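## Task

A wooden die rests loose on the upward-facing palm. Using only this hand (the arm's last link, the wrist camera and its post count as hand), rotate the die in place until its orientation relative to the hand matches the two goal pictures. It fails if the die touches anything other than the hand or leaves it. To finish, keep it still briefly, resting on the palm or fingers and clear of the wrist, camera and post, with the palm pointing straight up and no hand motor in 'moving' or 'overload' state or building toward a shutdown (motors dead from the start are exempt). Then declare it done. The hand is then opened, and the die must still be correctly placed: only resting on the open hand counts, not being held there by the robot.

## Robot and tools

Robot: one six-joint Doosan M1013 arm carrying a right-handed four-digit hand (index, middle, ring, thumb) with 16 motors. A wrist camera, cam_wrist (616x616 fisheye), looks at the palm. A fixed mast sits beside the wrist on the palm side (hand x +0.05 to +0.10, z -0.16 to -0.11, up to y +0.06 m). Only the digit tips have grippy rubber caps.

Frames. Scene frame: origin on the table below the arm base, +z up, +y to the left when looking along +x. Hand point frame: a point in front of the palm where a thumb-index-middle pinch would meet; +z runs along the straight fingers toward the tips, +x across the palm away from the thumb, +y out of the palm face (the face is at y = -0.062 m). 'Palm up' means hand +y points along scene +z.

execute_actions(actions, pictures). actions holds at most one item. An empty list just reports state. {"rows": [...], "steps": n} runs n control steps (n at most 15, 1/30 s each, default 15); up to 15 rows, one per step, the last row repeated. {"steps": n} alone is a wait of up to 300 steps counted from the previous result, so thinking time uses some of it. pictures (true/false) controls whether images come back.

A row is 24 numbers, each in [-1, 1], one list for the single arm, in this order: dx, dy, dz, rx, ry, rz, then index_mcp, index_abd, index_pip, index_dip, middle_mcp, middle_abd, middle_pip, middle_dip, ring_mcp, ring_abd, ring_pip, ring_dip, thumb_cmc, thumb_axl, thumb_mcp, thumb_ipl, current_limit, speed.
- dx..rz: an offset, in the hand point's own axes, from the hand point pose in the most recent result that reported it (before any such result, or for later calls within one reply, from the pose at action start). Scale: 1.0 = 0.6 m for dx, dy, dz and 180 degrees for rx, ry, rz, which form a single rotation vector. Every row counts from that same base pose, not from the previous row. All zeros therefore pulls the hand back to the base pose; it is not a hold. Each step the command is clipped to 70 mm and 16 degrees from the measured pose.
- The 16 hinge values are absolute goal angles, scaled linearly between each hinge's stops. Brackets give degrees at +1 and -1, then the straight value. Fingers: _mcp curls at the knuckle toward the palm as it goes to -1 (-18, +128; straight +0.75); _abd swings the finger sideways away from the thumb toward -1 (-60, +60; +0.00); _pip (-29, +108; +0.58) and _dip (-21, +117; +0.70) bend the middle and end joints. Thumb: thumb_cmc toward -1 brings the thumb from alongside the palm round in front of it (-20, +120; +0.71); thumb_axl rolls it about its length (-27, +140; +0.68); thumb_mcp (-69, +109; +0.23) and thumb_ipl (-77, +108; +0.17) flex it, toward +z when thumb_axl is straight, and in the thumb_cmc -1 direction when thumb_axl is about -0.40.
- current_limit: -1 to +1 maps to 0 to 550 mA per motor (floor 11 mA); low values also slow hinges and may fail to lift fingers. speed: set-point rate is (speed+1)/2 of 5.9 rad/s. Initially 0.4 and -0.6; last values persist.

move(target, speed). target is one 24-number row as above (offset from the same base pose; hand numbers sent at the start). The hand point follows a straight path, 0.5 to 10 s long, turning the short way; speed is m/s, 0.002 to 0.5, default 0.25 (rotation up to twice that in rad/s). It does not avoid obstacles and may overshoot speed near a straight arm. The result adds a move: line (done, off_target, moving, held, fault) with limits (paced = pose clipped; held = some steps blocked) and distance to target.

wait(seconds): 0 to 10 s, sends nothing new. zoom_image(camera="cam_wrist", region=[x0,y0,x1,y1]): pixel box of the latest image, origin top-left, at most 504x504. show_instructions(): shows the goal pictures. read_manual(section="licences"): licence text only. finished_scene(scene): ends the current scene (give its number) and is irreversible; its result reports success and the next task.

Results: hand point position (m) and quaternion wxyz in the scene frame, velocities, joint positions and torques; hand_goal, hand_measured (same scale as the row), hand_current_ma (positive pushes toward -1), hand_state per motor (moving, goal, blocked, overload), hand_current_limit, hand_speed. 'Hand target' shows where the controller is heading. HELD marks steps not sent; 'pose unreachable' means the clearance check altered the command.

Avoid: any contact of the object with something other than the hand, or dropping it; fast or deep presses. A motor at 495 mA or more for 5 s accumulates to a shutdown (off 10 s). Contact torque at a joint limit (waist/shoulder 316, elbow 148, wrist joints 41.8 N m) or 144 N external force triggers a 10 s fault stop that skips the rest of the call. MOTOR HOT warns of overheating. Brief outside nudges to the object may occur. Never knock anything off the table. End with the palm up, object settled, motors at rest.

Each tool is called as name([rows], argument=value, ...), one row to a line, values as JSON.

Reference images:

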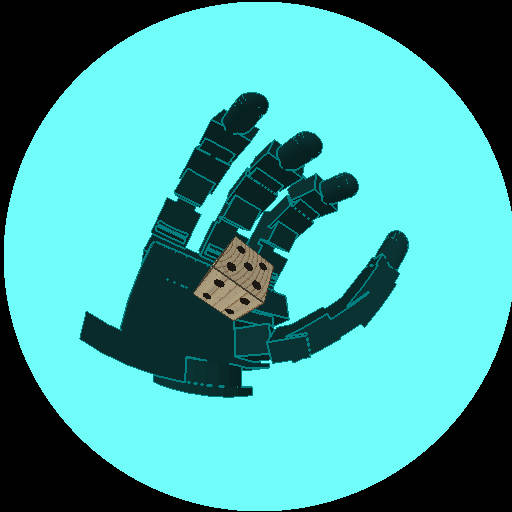

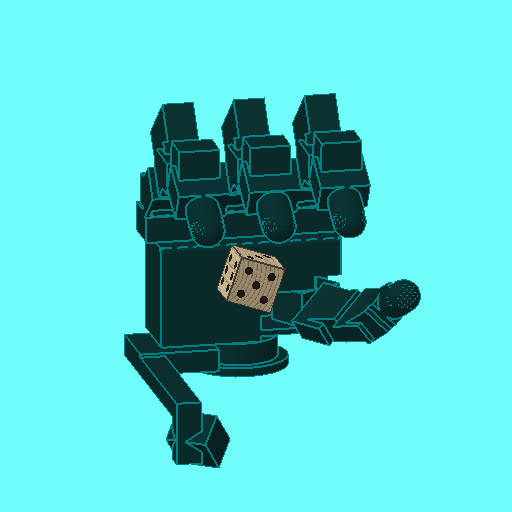

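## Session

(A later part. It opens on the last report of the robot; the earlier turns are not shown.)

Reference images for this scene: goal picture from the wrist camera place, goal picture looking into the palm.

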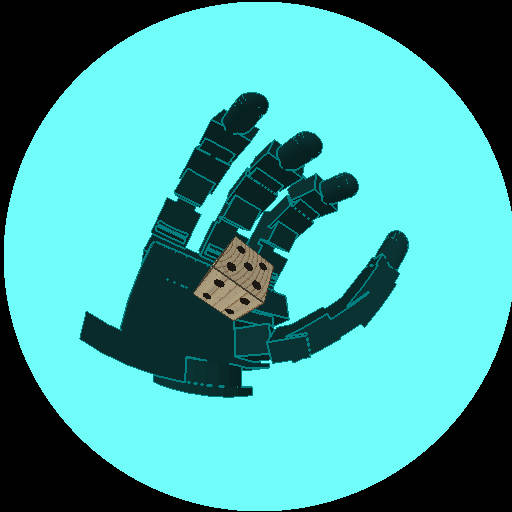

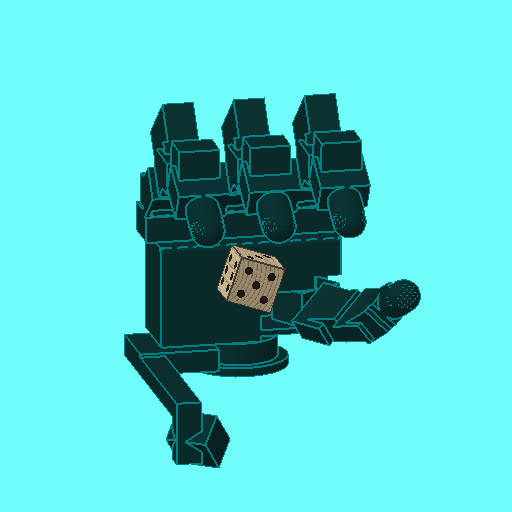

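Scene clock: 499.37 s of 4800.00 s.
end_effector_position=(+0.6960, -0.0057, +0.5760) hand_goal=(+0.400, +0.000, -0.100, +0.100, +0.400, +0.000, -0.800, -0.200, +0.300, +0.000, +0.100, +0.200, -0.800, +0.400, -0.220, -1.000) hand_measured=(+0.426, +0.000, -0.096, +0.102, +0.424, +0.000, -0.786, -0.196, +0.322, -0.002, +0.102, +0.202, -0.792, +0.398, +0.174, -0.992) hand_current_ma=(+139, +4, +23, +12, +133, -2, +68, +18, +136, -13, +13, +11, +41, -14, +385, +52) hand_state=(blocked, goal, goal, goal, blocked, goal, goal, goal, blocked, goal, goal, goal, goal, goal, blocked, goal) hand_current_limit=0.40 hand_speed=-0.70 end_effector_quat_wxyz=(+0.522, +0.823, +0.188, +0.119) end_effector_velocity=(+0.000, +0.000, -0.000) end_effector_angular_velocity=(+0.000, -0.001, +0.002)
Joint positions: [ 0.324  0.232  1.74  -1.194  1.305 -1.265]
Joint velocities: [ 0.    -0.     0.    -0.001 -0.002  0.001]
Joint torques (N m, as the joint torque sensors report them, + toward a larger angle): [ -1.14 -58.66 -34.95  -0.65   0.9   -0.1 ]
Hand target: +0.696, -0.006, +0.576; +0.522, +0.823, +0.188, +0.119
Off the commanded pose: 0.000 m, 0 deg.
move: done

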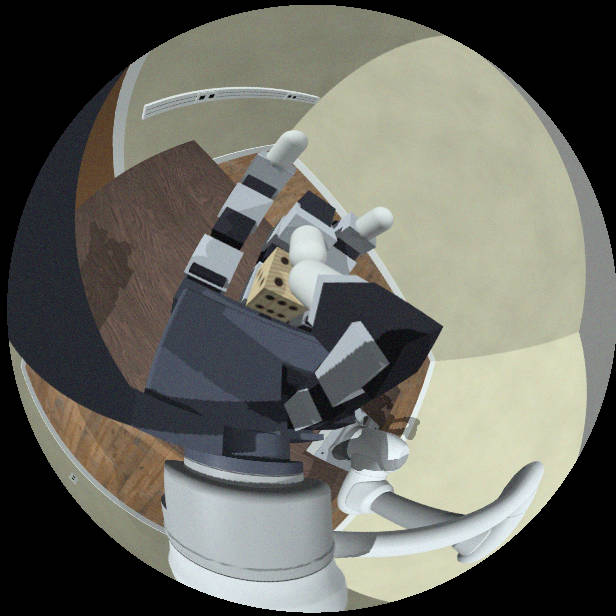

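move(target=[0,0,0,0,0,0,0.4,0,-0.1,0.1,0.4,0,-0.8,-0.2,0.3,0,0.1,0.2,-0.6,0.4,0.4,-0.9,0.4,-0.5])

move(target=[0,0,0,0,0,0,0.4,0,-0.1,0.1,0.4,0,-0.8,-0.2,0.3,0,0.1,0.2,-0.6,-0.2,0.4,-0.9,0.4,-0.5])

move(target=[0,0,0,0,0,0,0.4,0,-0.1,0.1,0.4,0,-0.8,-0.2,0.3,0,0.1,0.2,-0.6,-0.2,-0.28,-0.75,0.4,-0.5])

move(target=[0,0,0,0,0,0,0.4,0,-0.1,0.1,0.4,0,-0.8,-0.2,0.3,0,0.1,0.2,-0.6,0.2,-0.28,-0.75,0.4,-0.8])

Scene clock: 508.50 s of 4800.00 s.
end_effector_position=(+0.6960, -0.0057, +0.5760) hand_goal=(+0.400, +0.000, -0.100, +0.100, +0.400, +0.000, -0.800, -0.200, +0.300, +0.000, +0.100, +0.200, -0.600, +0.400, +0.400, -0.900) hand_measured=(+0.426, +0.000, -0.096, +0.102, +0.422, -0.002, -0.784, -0.194, +0.322, -0.002, +0.102, +0.202, -0.602, +0.398, +0.394, -0.904) hand_current_ma=(+139, +4, +23, +12, +122, -6, +78, +33, +136, -13, +13, +11, -15, -13, -45, -34) hand_state=(blocked, goal, goal, goal, blocked, goal, goal, goal, blocked, goal, goal, goal, goal, goal, goal, goal) hand_current_limit=0.40 hand_speed=-0.50 end_effector_quat_wxyz=(+0.522, +0.823, +0.188, +0.119) end_effector_velocity=(-0.000, -0.001, -0.000) end_effector_angular_velocity=(-0.000, -0.000, -0.001)
Joint positions: [ 0.324  0.232  1.74  -1.194  1.305 -1.265]
Joint velocities: [-0.001  0.     0.    -0.    -0.     0.   ]
Joint torques (N m, as the joint torque sensors report them, + toward a larger angle): [ -0.64 -59.03 -34.93  -0.84   0.96  -0.19]
Hand target: +0.696, -0.006, +0.576; +0.522, +0.823, +0.188, +0.119
Off the commanded pose: 0.000 m, 0 deg.
move: done

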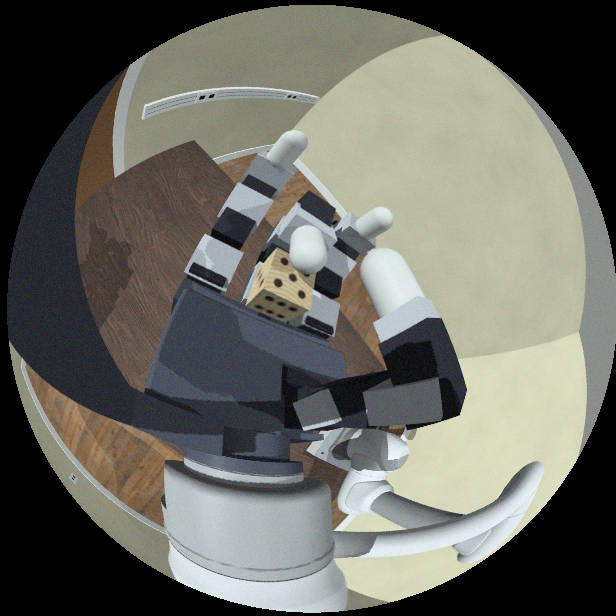

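Scene clock: 509.40 s of 4800.00 s.
end_effector_position=(+0.6960, -0.0057, +0.5760) hand_goal=(+0.400, +0.000, -0.100, +0.100, +0.400, +0.000, -0.800, -0.200, +0.300, +0.000, +0.100, +0.200, -0.600, -0.200, +0.400, -0.900) hand_measured=(+0.426, +0.000, -0.096, +0.102, +0.422, -0.002, -0.784, -0.194, +0.322, -0.002, +0.102, +0.202, -0.602, -0.198, +0.396, -0.904) hand_current_ma=(+139, +4, +23, +12, +122, -6, +78, +33, +136, -13, +13, +11, -15, +17, -31, -34) hand_state=(blocked, goal, goal, goal, blocked, goal, goal, goal, blocked, goal, goal, goal, goal, goal, goal, goal) hand_current_limit=0.40 hand_speed=-0.50 end_effector_quat_wxyz=(+0.522, +0.823, +0.188, +0.119) end_effector_velocity=(+0.000, +0.000, +0.001) end_effector_angular_velocity=(+0.000, -0.001, -0.000)
Joint positions: [ 0.324  0.232  1.74  -1.194  1.305 -1.265]
Joint velocities: [ 0.     0.    -0.001 -0.     0.     0.001]
Joint torques (N m, as the joint torque sensors report them, + toward a larger angle): [ -1.84 -60.63 -35.35  -0.73   1.01  -0.17]
Hand target: +0.696, -0.006, +0.576; +0.522, +0.823, +0.188, +0.119
Off the commanded pose: 0.000 m, 0 deg.
move: done

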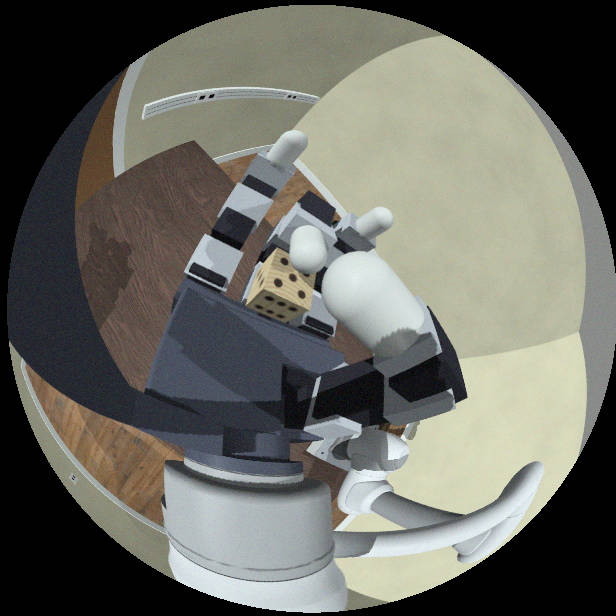

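Scene clock: 510.40 s of 4800.00 s.
end_effector_position=(+0.6960, -0.0057, +0.5760) hand_goal=(+0.400, +0.000, -0.100, +0.100, +0.400, +0.000, -0.800, -0.200, +0.300, +0.000, +0.100, +0.200, -0.600, -0.200, -0.280, -0.750) hand_measured=(+0.426, +0.000, -0.096, +0.102, +0.422, -0.002, -0.784, -0.194, +0.322, -0.002, +0.102, +0.202, -0.602, -0.198, -0.282, -0.754) hand_current_ma=(+139, +4, +23, +12, +122, -6, +78, +33, +136, -13, +13, +11, -14, +17, -14, -27) hand_state=(blocked, goal, goal, goal, blocked, goal, goal, goal, blocked, goal, goal, goal, goal, goal, goal, goal) hand_current_limit=0.40 hand_speed=-0.50 end_effector_quat_wxyz=(+0.522, +0.823, +0.188, +0.119) end_effector_velocity=(-0.000, -0.001, -0.000) end_effector_angular_velocity=(+0.001, -0.000, -0.002)
Joint positions: [ 0.324  0.232  1.74  -1.194  1.305 -1.265]
Joint velocities: [-0.001  0.    -0.001  0.001  0.     0.   ]
Joint torques (N m, as the joint torque sensors report them, + toward a larger angle): [  0.14 -59.65 -35.08  -0.41   0.97  -0.23]
Hand target: +0.696, -0.006, +0.576; +0.522, +0.823, +0.188, +0.119
Off the commanded pose: 0.000 m, 0 deg.
move: done

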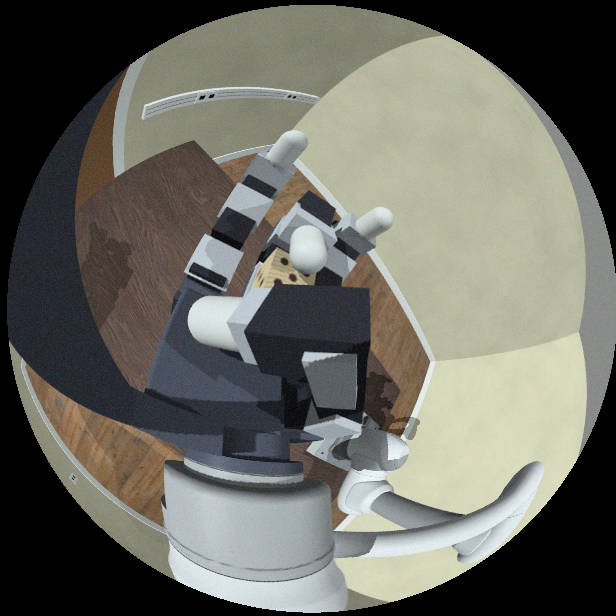

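Scene clock: 511.93 s of 4800.00 s.
end_effector_position=(+0.6960, -0.0057, +0.5760) hand_goal=(+0.400, +0.000, -0.100, +0.100, +0.400, +0.000, -0.800, -0.200, +0.300, +0.000, +0.100, +0.200, -0.600, +0.200, -0.280, -0.750) hand_measured=(+0.426, +0.000, -0.096, +0.102, +0.422, -0.002, -0.782, -0.192, +0.322, -0.002, +0.102, +0.202, -0.606, +0.194, -0.282, -0.754) hand_current_ma=(+139, +4, +23, +12, +124, -6, +92, +45, +136, -13, +13, +11, -38, -43, -15, -21) hand_state=(blocked, goal, goal, goal, blocked, goal, goal, goal, blocked, goal, goal, goal, goal, goal, goal, goal) hand_current_limit=0.40 hand_speed=-0.80 end_effector_quat_wxyz=(+0.522, +0.823, +0.188, +0.119) end_effector_velocity=(-0.000, +0.000, -0.000) end_effector_angular_velocity=(+0.000, +0.000, +0.000)
Joint positions: [ 0.324  0.232  1.74  -1.194  1.305 -1.265]
Joint velocities: [ 0.    -0.     0.     0.001  0.     0.   ]
Joint torques (N m, as the joint torque sensors report them, + toward a larger angle): [ -1.2  -60.88 -34.72  -0.72   1.04  -0.17]
Hand target: +0.696, -0.006, +0.576; +0.522, +0.823, +0.188, +0.119
Off the commanded pose: 0.000 m, 0 deg.
move: done

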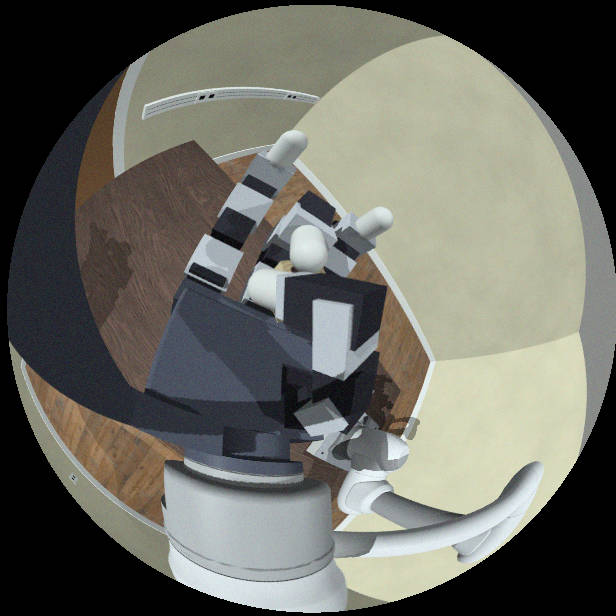

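The die seems to have turned. Swinging the thumb away to see.

move(target=[0,0,0,0,0,0,0.4,0,-0.1,0.1,0.4,0,-0.8,-0.2,0.3,0,0.1,0.2,-0.6,-0.25,-0.28,-0.75,0.4,-0.5])

move(target=[0,0,0,0,0,0,0.4,0,-0.1,0.1,0.4,0,-0.8,-0.2,0.3,0,0.1,0.2,-0.4,-0.25,0.4,-0.75,0.4,-0.4])

zoom_image(camera="cam_wrist", region=[190, 170, 420, 400])

Scene clock: 519.80 s of 4800.00 s.
end_effector_position=(+0.6960, -0.0057, +0.5760) hand_goal=(+0.400, +0.000, -0.100, +0.100, +0.400, +0.000, -0.800, -0.200, +0.300, +0.000, +0.100, +0.200, -0.600, -0.250, -0.280, -0.750) hand_measured=(+0.426, +0.000, -0.096, +0.102, +0.422, -0.002, -0.782, -0.192, +0.322, -0.002, +0.102, +0.202, -0.606, -0.244, -0.282, -0.754) hand_current_ma=(+139, +4, +23, +12, +118, -6, +90, +45, +136, -13, +13, +11, -38, +37, -16, -21) hand_state=(blocked, goal, goal, goal, blocked, goal, goal, goal, blocked, goal, goal, goal, goal, goal, goal, goal) hand_current_limit=0.40 hand_speed=-0.50 end_effector_quat_wxyz=(+0.522, +0.823, +0.188, +0.119) end_effector_velocity=(+0.000, -0.000, +0.000) end_effector_angular_velocity=(+0.001, -0.000, +0.000)
Joint positions: [ 0.324  0.232  1.74  -1.194  1.305 -1.265]
Joint velocities: [-0.001  0.    -0.001  0.    -0.001 -0.   ]
Joint torques (N m, as the joint torque sensors report them, + toward a larger angle): [ -1.75 -58.69 -34.69  -0.51   0.9   -0.12]
Hand target: +0.696, -0.006, +0.576; +0.522, +0.823, +0.188, +0.119
Off the commanded pose: 0.000 m, 0 deg.
move: done

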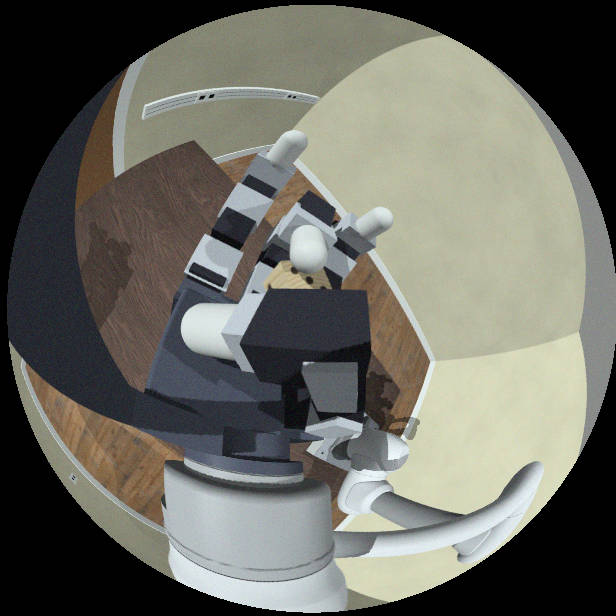

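Scene clock: 520.83 s of 4800.00 s.
end_effector_position=(+0.6960, -0.0057, +0.5760) hand_goal=(+0.400, +0.000, -0.100, +0.100, +0.400, +0.000, -0.800, -0.200, +0.300, +0.000, +0.100, +0.200, -0.400, -0.250, +0.400, -0.750) hand_measured=(+0.426, +0.000, -0.096, +0.102, +0.422, -0.002, -0.782, -0.192, +0.322, -0.002, +0.102, +0.202, -0.400, -0.248, +0.398, -0.754) hand_current_ma=(+139, +4, +23, +12, +118, -6, +90, +45, +136, -13, +13, +11, -2, +17, -15, -21) hand_state=(blocked, goal, goal, goal, blocked, goal, goal, goal, blocked, goal, goal, goal, goal, goal, goal, goal) hand_current_limit=0.40 hand_speed=-0.40 end_effector_quat_wxyz=(+0.522, +0.823, +0.188, +0.119) end_effector_velocity=(-0.000, +0.000, -0.000) end_effector_angular_velocity=(+0.001, -0.001, +0.000)
Joint positions: [ 0.324  0.232  1.74  -1.194  1.305 -1.265]
Joint velocities: [ 0.001 -0.    -0.     0.001 -0.     0.001]
Joint torques (N m, as the joint torque sensors report them, + toward a larger angle): [ -1.36 -59.18 -34.74  -0.54   1.07  -0.11]
Hand target: +0.696, -0.006, +0.576; +0.522, +0.823, +0.188, +0.119
Off the commanded pose: 0.000 m, 0 deg.
move: done

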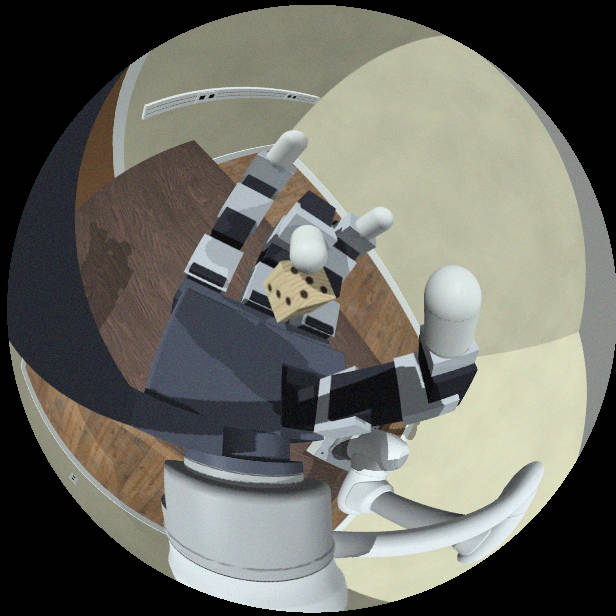

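Region (190, 170, 420, 400) of cam_wrist's 616x616 image, scaled by 2.191, with more detail than that image has.

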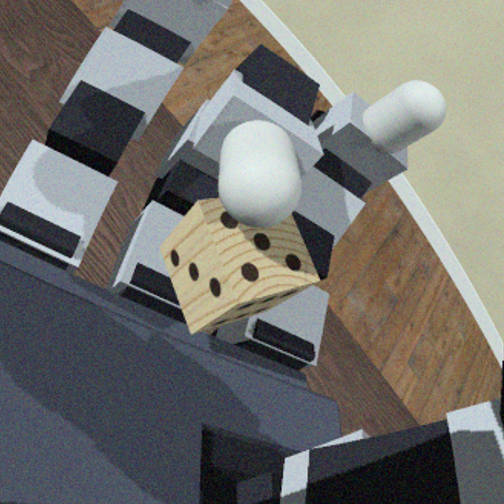

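move(target=[0,0,0,-0.14,0,0,0.33,0,-0.1,0.1,0.33,0,-0.9,-0.3,0.3,0,0.1,0.2,-0.4,-0.25,0.4,-0.75,0.4,-0.85], speed=0.12)

zoom_image(camera="cam_wrist", region=[190, 170, 420, 400])

Scene clock: 530.10 s of 4800.00 s.
end_effector_position=(+0.6960, -0.0059, +0.5760) hand_goal=(+0.330, +0.000, -0.100, +0.100, +0.330, +0.000, -0.900, -0.300, +0.300, +0.000, +0.100, +0.200, -0.400, -0.250, +0.400, -0.750) hand_measured=(+0.352, +0.000, -0.096, +0.102, +0.356, -0.002, -0.784, -0.212, +0.320, -0.002, +0.102, +0.202, -0.400, -0.248, +0.398, -0.754) hand_current_ma=(+118, +4, +21, +12, +143, -6, +385, +385, +118, -13, +13, +11, -2, +14, -11, -21) hand_state=(blocked, goal, goal, goal, blocked, goal, blocked, blocked, goal, goal, goal, goal, goal, goal, goal, goal) hand_current_limit=0.40 hand_speed=-0.85 end_effector_quat_wxyz=(+0.689, +0.690, +0.158, +0.157) end_effector_velocity=(-0.000, +0.001, -0.000) end_effector_angular_velocity=(-0.006, -0.003, +0.001)
Joint positions: [ 0.306  0.322  1.854 -1.647  1.452 -0.979]
Joint velocities: [ 0.     0.002  0.001 -0.006  0.003  0.004]
Joint torques (N m, as the joint torque sensors report them, + toward a larger angle): [ -4.18 -64.53 -30.94  -1.94   1.45  -0.05]
Hand target: +0.696, -0.006, +0.576; +0.689, +0.689, +0.158, +0.157
Off the commanded pose: 0.000 m, 0 deg.
move: done

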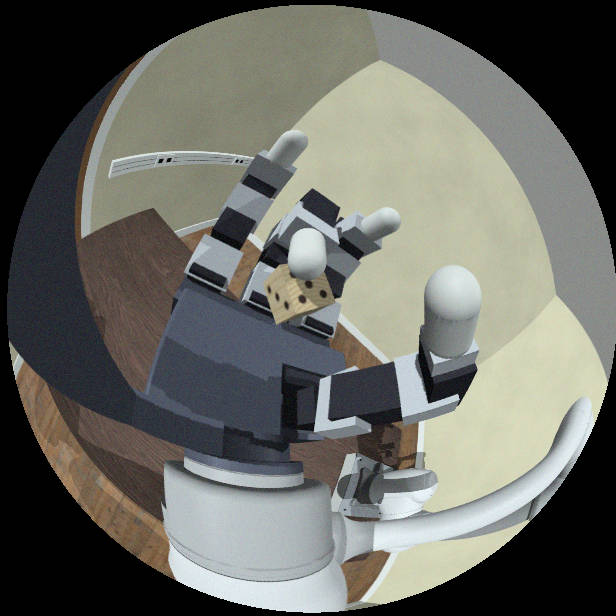

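Region (190, 170, 420, 400) of cam_wrist's 616x616 image, scaled by 2.191, with more detail than that image has.

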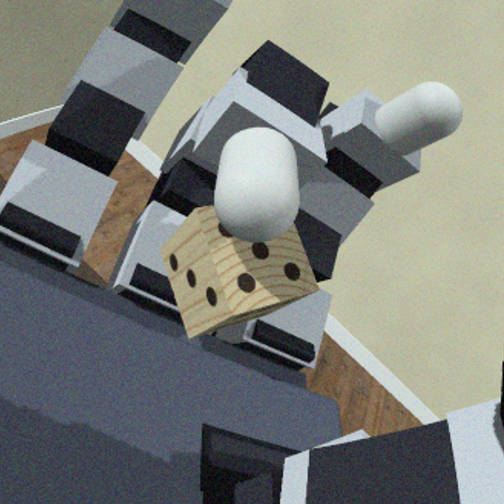

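Hand is level. Raising the knuckles further with the clamp on.

move(target=[0,0,0,0,0,0,0.2,0,-0.1,0.1,0.15,0,-0.8,-0.2,0.3,0,0.1,0.2,-0.4,-0.25,0.4,-0.75,0.4,-0.85])

zoom_image(camera="cam_wrist", region=[190, 170, 420, 400])

Scene clock: 542.47 s of 4800.00 s.
end_effector_position=(+0.6959, -0.0060, +0.5760) hand_goal=(+0.200, +0.000, -0.100, +0.100, +0.150, +0.000, -0.800, -0.200, +0.300, +0.000, +0.100, +0.200, -0.400, -0.250, +0.400, -0.750) hand_measured=(+0.220, +0.000, -0.098, +0.102, +0.192, -0.002, -0.780, -0.196, +0.320, -0.002, +0.102, +0.202, -0.400, -0.248, +0.398, -0.754) hand_current_ma=(+103, +4, +15, +12, +223, -6, +102, +20, +118, -13, +13, +11, -2, +14, -11, -21) hand_state=(goal, goal, goal, goal, blocked, goal, blocked, goal, goal, goal, goal, goal, goal, goal, goal, goal) hand_current_limit=0.40 hand_speed=-0.85 end_effector_quat_wxyz=(+0.689, +0.690, +0.158, +0.157) end_effector_velocity=(+0.001, +0.000, -0.000) end_effector_angular_velocity=(+0.002, -0.000, +0.003)
Joint positions: [ 0.306  0.322  1.854 -1.647  1.452 -0.979]
Joint velocities: [ 0.    -0.    -0.     0.    -0.004  0.001]
Joint torques (N m, as the joint torque sensors report them, + toward a larger angle): [ -1.36 -63.73 -29.93  -2.27   1.5   -0.28]
Hand target: +0.696, -0.006, +0.576; +0.689, +0.690, +0.158, +0.157
Off the commanded pose: 0.000 m, 0 deg.
move: done

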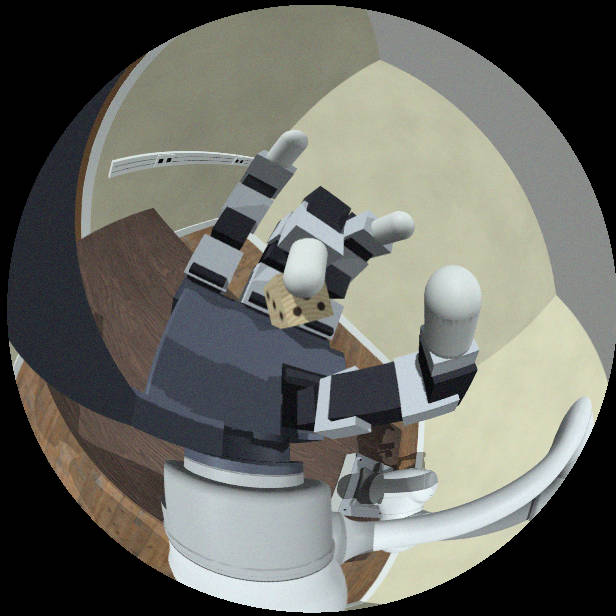

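Region (190, 170, 420, 400) of cam_wrist's 616x616 image, scaled by 2.191, with more detail than that image has.

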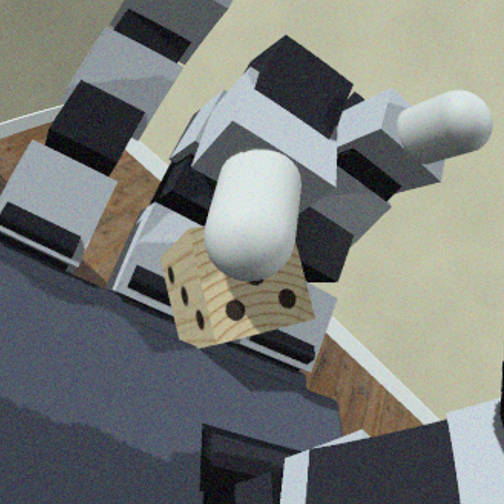

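move(target=[0,0,0,0.06,0,0,0.5,0,-0.1,0.1,0.45,0,-0.8,-0.2,0.47,0,0.1,0.2,-0.3,0.75,0.2,-0.9,0.4,-0.7], speed=0.12)

move(target=[0,0,0,0,0,0,0.5,0,-0.1,0.1,0.45,0,-0.8,-0.2,0.47,0,0.1,0.2,-0.45,0.75,-0.28,-0.8,0.4,-0.7])

move(target=[0,0,0,0,0,0,0.5,0,-0.1,0.1,0.45,0,-0.8,-0.2,0.47,0,0.1,0.2,-0.6,0.3,-0.28,-0.75,0.4,-0.8])

Scene clock: 558.17 s of 4800.00 s.
end_effector_position=(+0.6959, -0.0059, +0.5760) hand_goal=(+0.500, +0.000, -0.100, +0.100, +0.450, +0.000, -0.800, -0.200, +0.470, +0.000, +0.100, +0.200, -0.300, +0.750, +0.200, -0.900) hand_measured=(+0.508, +0.000, -0.098, +0.102, +0.456, -0.002, -0.788, -0.196, +0.478, -0.002, +0.102, +0.202, -0.298, +0.748, +0.200, -0.900) hand_current_ma=(+46, +4, +14, +12, +30, -6, +56, +20, +47, -13, +13, +11, +6, -11, -3, +3) hand_state=(goal, goal, goal, goal, goal, goal, goal, goal, goal, goal, goal, goal, goal, goal, goal, goal) hand_current_limit=0.40 hand_speed=-0.70 end_effector_quat_wxyz=(+0.621, +0.751, +0.172, +0.141) end_effector_velocity=(+0.000, +0.000, +0.000) end_effector_angular_velocity=(-0.000, -0.001, +0.001)
Joint positions: [ 0.323  0.279  1.812 -1.46   1.372 -1.092]
Joint velocities: [ 0.001  0.    -0.    -0.001  0.     0.001]
Joint torques (N m, as the joint torque sensors report them, + toward a larger angle): [ -2.13 -61.17 -32.56  -1.44   1.37  -0.38]
Hand target: +0.696, -0.006, +0.576; +0.621, +0.751, +0.172, +0.141
Off the commanded pose: 0.000 m, 0 deg.
move: done

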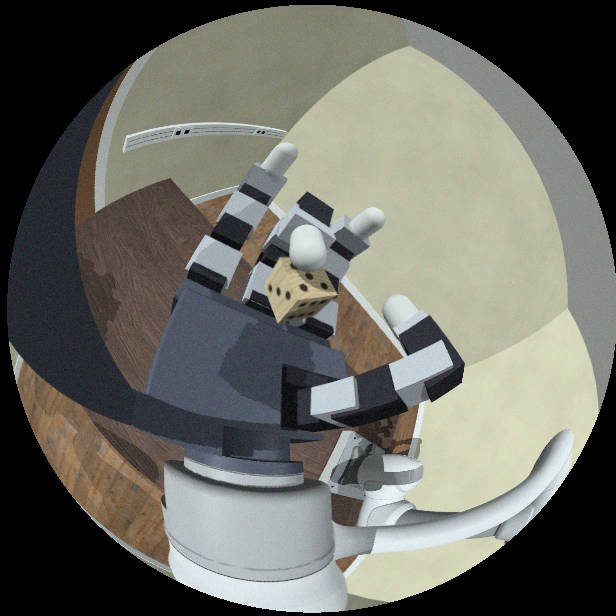

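Scene clock: 559.27 s of 4800.00 s.
end_effector_position=(+0.6959, -0.0059, +0.5760) hand_goal=(+0.500, +0.000, -0.100, +0.100, +0.450, +0.000, -0.800, -0.200, +0.470, +0.000, +0.100, +0.200, -0.450, +0.750, -0.280, -0.800) hand_measured=(+0.508, +0.000, -0.098, +0.102, +0.456, -0.002, -0.788, -0.196, +0.478, -0.002, +0.102, +0.202, -0.444, +0.748, -0.282, -0.804) hand_current_ma=(+46, +4, +14, +12, +30, -6, +56, +20, +47, -13, +13, +11, +36, -10, -15, -26) hand_state=(goal, goal, goal, goal, goal, goal, goal, goal, goal, goal, goal, goal, goal, goal, goal, goal) hand_current_limit=0.40 hand_speed=-0.70 end_effector_quat_wxyz=(+0.621, +0.751, +0.172, +0.141) end_effector_velocity=(+0.000, -0.000, +0.001) end_effector_angular_velocity=(-0.001, -0.000, -0.001)
Joint positions: [ 0.323  0.279  1.812 -1.46   1.372 -1.092]
Joint velocities: [-0.001 -0.    -0.001 -0.     0.001 -0.001]
Joint torques (N m, as the joint torque sensors report them, + toward a larger angle): [ -1.66 -61.37 -32.14  -1.82   1.27  -0.21]
Hand target: +0.696, -0.006, +0.576; +0.621, +0.751, +0.172, +0.141
Off the commanded pose: 0.000 m, 0 deg.
move: done

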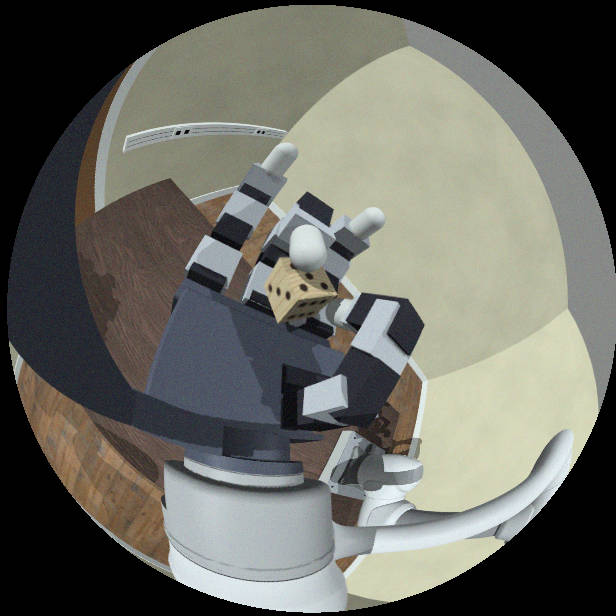

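Scene clock: 560.60 s of 4800.00 s.
end_effector_position=(+0.6959, -0.0059, +0.5760) hand_goal=(+0.500, +0.000, -0.100, +0.100, +0.450, +0.000, -0.800, -0.200, +0.470, +0.000, +0.100, +0.200, -0.600, +0.300, -0.280, -0.750) hand_measured=(+0.508, +0.000, -0.098, +0.102, +0.456, +0.006, -0.792, -0.194, +0.478, -0.002, +0.102, +0.202, -0.584, +0.350, -0.284, -0.754) hand_current_ma=(+47, +4, +14, +12, +35, +30, +38, +29, +52, -13, +13, +11, +82, +344, -30, -31) hand_state=(goal, goal, goal, goal, goal, goal, goal, goal, goal, goal, goal, goal, goal, blocked, goal, goal) hand_current_limit=0.40 hand_speed=-0.80 end_effector_quat_wxyz=(+0.621, +0.751, +0.172, +0.141) end_effector_velocity=(-0.000, -0.001, +0.000) end_effector_angular_velocity=(-0.001, +0.000, -0.002)
Joint positions: [ 0.323  0.279  1.812 -1.46   1.372 -1.092]
Joint velocities: [-0.002 -0.    -0.    -0.001  0.001 -0.001]
Joint torques (N m, as the joint torque sensors report them, + toward a larger angle): [ -2.02 -60.58 -32.36  -1.59   1.37  -0.37]
Hand target: +0.696, -0.006, +0.576; +0.621, +0.751, +0.172, +0.141
Off the commanded pose: 0.000 m, 0 deg.
move: done

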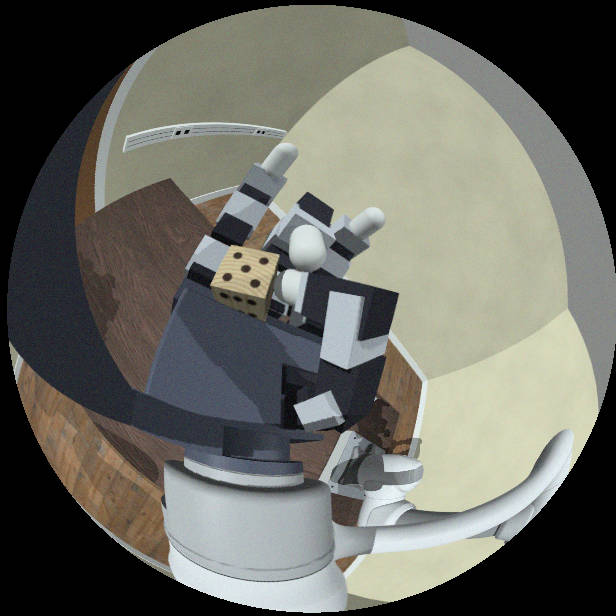

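zoom_image(camera="cam_wrist", region=[160, 190, 360, 390])

Region (160, 190, 360, 390) of cam_wrist's 616x616 image, scaled by 2.520, with more detail than that image has.

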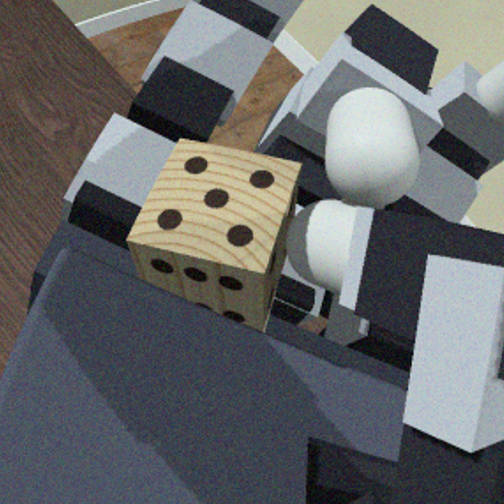

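move(target=[0,0,0,0,0,0,0.5,0,-0.1,0.1,0.5,0,-0.3,0,0.47,0,-0.85,-0.22,-0.6,0.45,-0.22,-0.9,0.4,-0.6])

move(target=[0,0,0,0,0,0,0.5,0,-0.1,0.1,0.5,0,-0.3,0,0.47,0,-0.85,-0.22,-0.6,0.05,-0.22,-0.9,0.4,-0.8])

Scene clock: 578.57 s of 4800.00 s.
end_effector_position=(+0.6959, -0.0059, +0.5760) hand_goal=(+0.500, +0.000, -0.100, +0.100, +0.500, +0.000, -0.300, +0.000, +0.470, +0.000, -0.850, -0.220, -0.600, +0.450, -0.220, -0.900) hand_measured=(+0.508, +0.000, -0.098, +0.102, +0.508, +0.002, -0.302, -0.004, +0.478, -0.002, -0.848, -0.218, -0.598, +0.448, -0.230, -0.898) hand_current_ma=(+47, +4, +14, +12, +41, +14, -10, -17, +53, -13, +8, +11, +7, -13, -72, +9) hand_state=(goal, goal, goal, goal, goal, goal, goal, goal, goal, goal, goal, goal, goal, goal, goal, goal) hand_current_limit=0.40 hand_speed=-0.60 end_effector_quat_wxyz=(+0.621, +0.751, +0.172, +0.141) end_effector_velocity=(-0.000, +0.001, -0.001) end_effector_angular_velocity=(+0.000, -0.000, +0.002)
Joint positions: [ 0.323  0.279  1.812 -1.46   1.372 -1.092]
Joint velocities: [ 0.002 -0.     0.001 -0.    -0.     0.001]
Joint torques (N m, as the joint torque sensors report them, + toward a larger angle): [ -1.04 -62.21 -32.7   -1.78   1.46  -0.16]
Hand target: +0.696, -0.006, +0.576; +0.621, +0.751, +0.172, +0.141
Off the commanded pose: 0.000 m, 0 deg.
move: done

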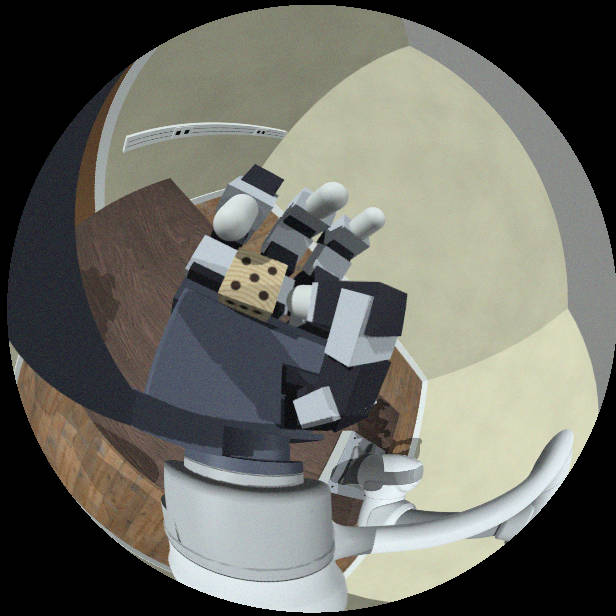

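Scene clock: 580.03 s of 4800.00 s.
end_effector_position=(+0.6959, -0.0059, +0.5760) hand_goal=(+0.500, +0.000, -0.100, +0.100, +0.500, +0.000, -0.300, +0.000, +0.470, +0.000, -0.850, -0.220, -0.600, +0.050, -0.220, -0.900) hand_measured=(+0.508, +0.000, -0.098, +0.102, +0.508, +0.002, -0.302, -0.004, +0.478, +0.002, -0.848, -0.218, -0.576, +0.058, -0.202, -0.894) hand_current_ma=(+47, +4, +14, +12, +41, +14, -10, -17, +53, +5, +9, +11, +130, +58, +119, +47) hand_state=(goal, goal, goal, goal, goal, goal, goal, goal, goal, goal, goal, goal, blocked, goal, goal, goal) hand_current_limit=0.40 hand_speed=-0.80 end_effector_quat_wxyz=(+0.621, +0.751, +0.172, +0.141) end_effector_velocity=(+0.000, -0.001, +0.000) end_effector_angular_velocity=(+0.001, -0.000, +0.000)
Joint positions: [ 0.323  0.279  1.812 -1.46   1.372 -1.092]
Joint velocities: [-0.001 -0.    -0.    -0.    -0.002  0.   ]
Joint torques (N m, as the joint torque sensors report them, + toward a larger angle): [ -1.17 -61.76 -32.08  -1.61   1.49   0.07]
Hand target: +0.696, -0.006, +0.576; +0.621, +0.751, +0.172, +0.141
Off the commanded pose: 0.000 m, 0 deg.
move: done

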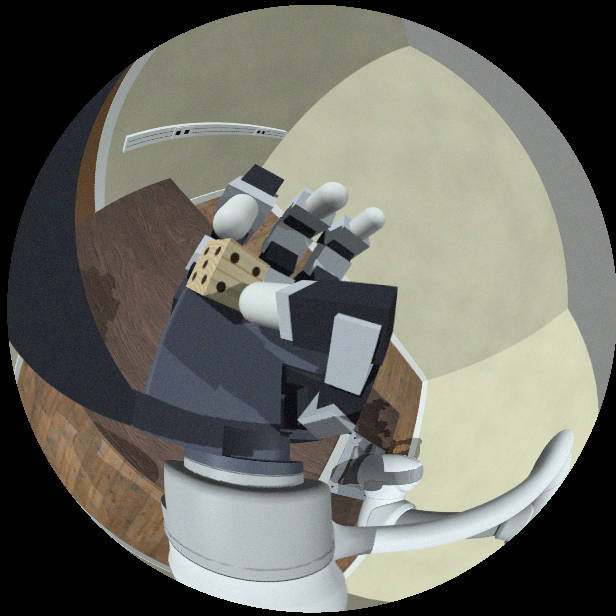

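move(target=[0,0,0,0,0,0.1,0.35,0,-0.1,0.1,0.5,0,-0.3,0,0.47,0,-0.85,-0.22,-0.58,0.06,-0.21,-0.9,0.4,-0.8], speed=0.12)

move(target=[0,0,0,0,0,0,0.35,0,-0.1,0.1,0.5,0,-0.3,0,0.47,0,-0.85,-0.22,-0.55,0.5,-0.15,-0.9,0.4,-0.85])

zoom_image(camera="cam_wrist", region=[160, 190, 360, 390])

Scene clock: 591.67 s of 4800.00 s.
end_effector_position=(+0.6960, -0.0059, +0.5760) hand_goal=(+0.350, +0.000, -0.100, +0.100, +0.500, +0.000, -0.300, +0.000, +0.470, +0.000, -0.850, -0.220, -0.580, +0.060, -0.210, -0.900) hand_measured=(+0.374, +0.000, -0.098, +0.102, +0.508, +0.002, -0.302, -0.004, +0.478, +0.002, -0.848, -0.218, -0.574, +0.060, -0.202, -0.894) hand_current_ma=(+126, +4, +14, +12, +41, +14, -10, -17, +53, +5, +8, +11, +31, -1, +54, +41) hand_state=(blocked, goal, goal, goal, goal, goal, goal, goal, goal, goal, goal, goal, goal, goal, goal, goal) hand_current_limit=0.40 hand_speed=-0.80 end_effector_quat_wxyz=(+0.592, +0.769, +0.052, +0.237) end_effector_velocity=(+0.000, -0.000, +0.000) end_effector_angular_velocity=(+0.002, -0.006, -0.002)
Joint positions: [ 0.324  0.308  1.751 -1.453  1.377 -0.81 ]
Joint velocities: [-0.001  0.001 -0.002 -0.     0.     0.005]
Joint torques (N m, as the joint torque sensors report them, + toward a larger angle): [ -1.03 -65.6  -34.36  -1.77   1.15  -0.1 ]
Hand target: +0.696, -0.006, +0.576; +0.592, +0.769, +0.052, +0.237
Off the commanded pose: 0.000 m, 0 deg.
move: done

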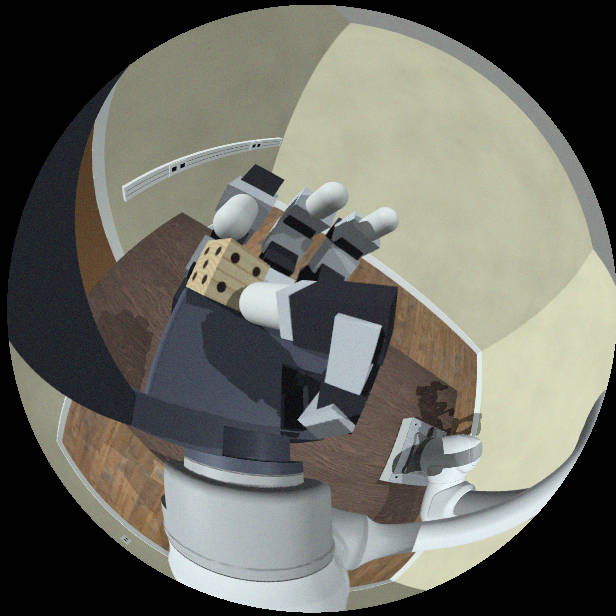

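Scene clock: 593.37 s of 4800.00 s.
end_effector_position=(+0.6960, -0.0059, +0.5760) hand_goal=(+0.350, +0.000, -0.100, +0.100, +0.500, +0.000, -0.300, +0.000, +0.470, +0.000, -0.850, -0.220, -0.550, +0.500, -0.150, -0.900) hand_measured=(+0.374, +0.000, -0.098, +0.102, +0.508, +0.002, -0.302, -0.004, +0.478, +0.002, -0.848, -0.218, -0.550, +0.500, -0.158, -0.900) hand_current_ma=(+126, +4, +14, +12, +41, +14, -10, -17, +53, +5, +8, +11, -4, -6, -58, +6) hand_state=(blocked, goal, goal, goal, goal, goal, goal, goal, goal, goal, goal, goal, goal, goal, goal, goal) hand_current_limit=0.40 hand_speed=-0.85 end_effector_quat_wxyz=(+0.592, +0.769, +0.052, +0.237) end_effector_velocity=(+0.000, +0.000, -0.000) end_effector_angular_velocity=(+0.002, +0.001, +0.002)
Joint positions: [ 0.324  0.308  1.751 -1.453  1.377 -0.81 ]
Joint velocities: [ 0.    -0.     0.     0.001 -0.002 -0.   ]
Joint torques (N m, as the joint torque sensors report them, + toward a larger angle): [ -1.1  -64.86 -32.98  -1.74   1.19   0.13]
Hand target: +0.696, -0.006, +0.576; +0.592, +0.769, +0.052, +0.237
Off the commanded pose: 0.000 m, 0 deg.
move: done

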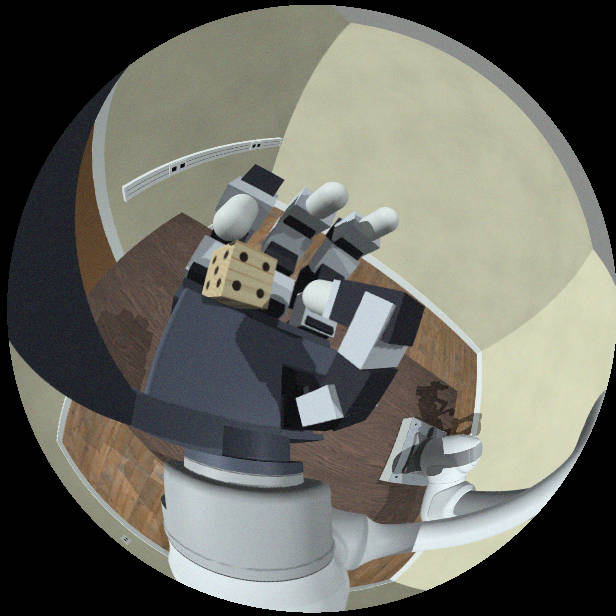

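Region (160, 190, 360, 390) of cam_wrist's 616x616 image, scaled by 2.520, with more detail than that image has.

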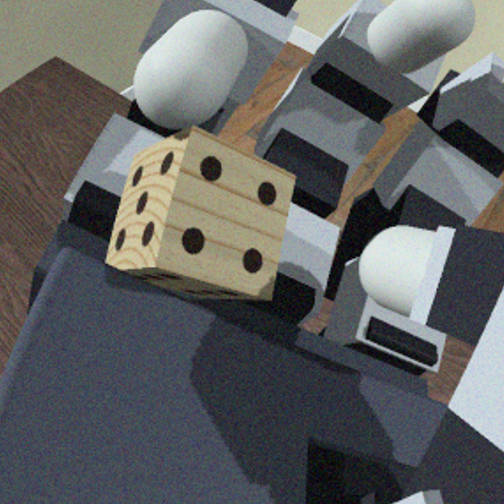

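move(target=[0,0,0,-0.14,0,-0.1,0.3,0,-0.1,0.1,0.3,0,-0.1,0.1,0.3,0,-0.1,0.1,-0.55,0.0,-0.3,0.0,0.4,-0.8], speed=0.12)

Scene clock: 614.13 s of 4800.00 s.
end_effector_position=(+0.6959, -0.0061, +0.5760) hand_goal=(+0.300, +0.000, -0.100, +0.100, +0.300, +0.000, -0.100, +0.100, +0.300, +0.000, -0.100, +0.100, -0.550, +0.000, -0.300, +0.000) hand_measured=(+0.318, +0.000, -0.098, +0.102, +0.316, +0.002, -0.102, +0.096, +0.314, +0.002, -0.102, +0.096, -0.552, +0.002, -0.302, -0.004) hand_current_ma=(+93, +4, +13, +12, +89, +14, -11, -16, +88, +5, -13, -18, -7, +8, -15, -32) hand_state=(goal, goal, goal, goal, goal, goal, goal, goal, goal, goal, goal, goal, goal, goal, goal, goal) hand_current_limit=0.40 hand_speed=-0.80 end_effector_quat_wxyz=(+0.774, +0.604, +0.118, +0.148) end_effector_velocity=(-0.000, -0.001, -0.000) end_effector_angular_velocity=(-0.001, +0.002, -0.002)
Joint positions: [ 0.264  0.405  1.863 -1.831  1.635 -0.89 ]
Joint velocities: [-0.001  0.     0.    -0.     0.001 -0.001]
Joint torques (N m, as the joint torque sensors report them, + toward a larger angle): [ -2.12 -67.41 -27.16  -2.37   2.    -0.24]
Hand target: +0.696, -0.006, +0.576; +0.774, +0.604, +0.119, +0.148
Off the commanded pose: 0.000 m, 0 deg.
move: done

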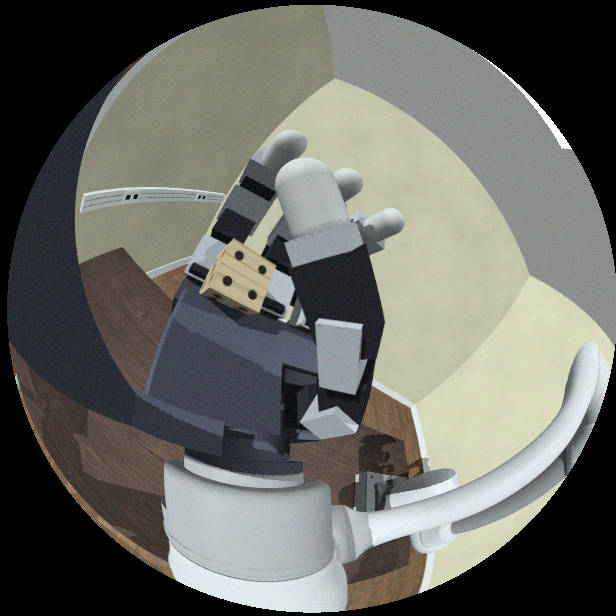

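move(target=[0,0,0,0,0,0,0.0,0,-0.1,0.1,0.0,0,-0.1,0.1,0.0,0,-0.1,0.1,-0.4,0.3,0,0.0,0.4,-0.85])

move(target=[0,0,0,0,0,0,-0.3,0,0.1,0.1,-0.3,0,0.1,0.1,-0.3,0,0.1,0.1,-0.4,0.3,0,0.0,0.4,-0.85])

Scene clock: 621.90 s of 4800.00 s.
end_effector_position=(+0.6959, -0.0061, +0.5760) hand_goal=(+0.000, +0.000, -0.100, +0.100, +0.000, +0.000, -0.100, +0.100, +0.000, +0.000, -0.100, +0.100, -0.400, +0.300, +0.000, +0.000) hand_measured=(+0.008, +0.000, -0.098, +0.102, +0.008, +0.002, -0.102, +0.096, +0.008, +0.002, -0.102, +0.096, -0.402, +0.298, -0.004, -0.002) hand_current_ma=(+47, +4, +6, +11, +46, +14, -11, -16, +50, +5, -13, -18, -8, -13, -24, -21) hand_state=(goal, goal, goal, goal, goal, goal, goal, goal, goal, goal, goal, goal, goal, goal, goal, goal) hand_current_limit=0.40 hand_speed=-0.85 end_effector_quat_wxyz=(+0.774, +0.604, +0.118, +0.148) end_effector_velocity=(+0.000, +0.000, +0.001) end_effector_angular_velocity=(+0.000, -0.001, +0.000)
Joint positions: [ 0.264  0.405  1.863 -1.831  1.635 -0.89 ]
Joint velocities: [ 0.    -0.    -0.001  0.     0.    -0.001]
Joint torques (N m, as the joint torque sensors report them, + toward a larger angle): [ -1.27 -68.46 -28.67  -2.58   1.71  -0.18]
Hand target: +0.696, -0.006, +0.576; +0.774, +0.604, +0.118, +0.148
Off the commanded pose: 0.000 m, 0 deg.
move: done

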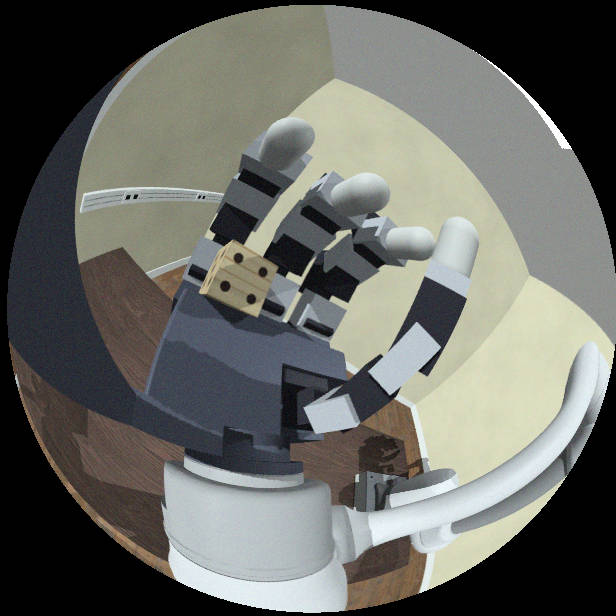

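Scene clock: 623.00 s of 4800.00 s.
end_effector_position=(+0.6959, -0.0061, +0.5760) hand_goal=(-0.300, +0.000, +0.100, +0.100, -0.300, +0.000, +0.100, +0.100, -0.300, +0.000, +0.100, +0.100, -0.400, +0.300, +0.000, +0.000) hand_measured=(-0.216, +0.004, +0.116, +0.108, -0.298, +0.002, +0.094, +0.096, -0.276, +0.000, +0.094, +0.096, -0.404, +0.296, +0.006, +0.000) hand_current_ma=(+385, +14, +89, +41, +9, +14, -33, -16, +147, +1, -28, -18, -22, -22, +37, +0) hand_state=(blocked, goal, goal, goal, goal, goal, goal, goal, blocked, goal, goal, goal, goal, goal, goal, goal) hand_current_limit=0.40 hand_speed=-0.85 end_effector_quat_wxyz=(+0.774, +0.604, +0.118, +0.148) end_effector_velocity=(+0.000, +0.000, +0.000) end_effector_angular_velocity=(+0.001, -0.001, +0.002)
Joint positions: [ 0.264  0.405  1.863 -1.831  1.635 -0.89 ]
Joint velocities: [ 0.     0.    -0.    -0.    -0.001  0.001]
Joint torques (N m, as the joint torque sensors report them, + toward a larger angle): [ -0.14 -68.25 -28.08  -2.58   1.64  -0.19]
Hand target: +0.696, -0.006, +0.576; +0.774, +0.604, +0.118, +0.148
Off the commanded pose: 0.000 m, 0 deg.
move: done

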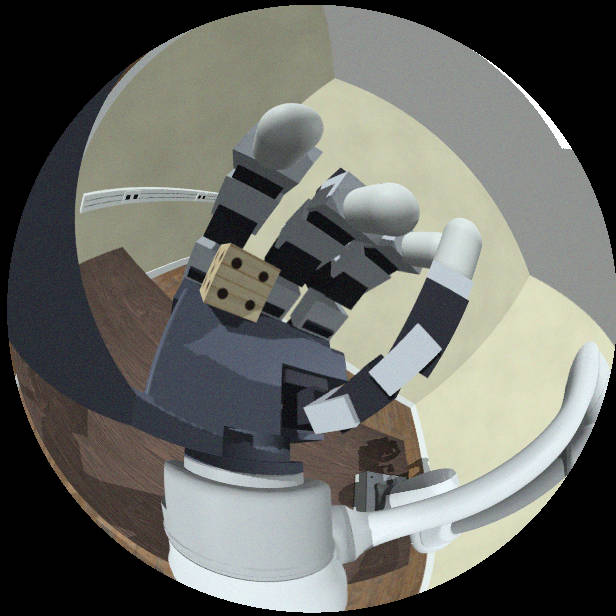

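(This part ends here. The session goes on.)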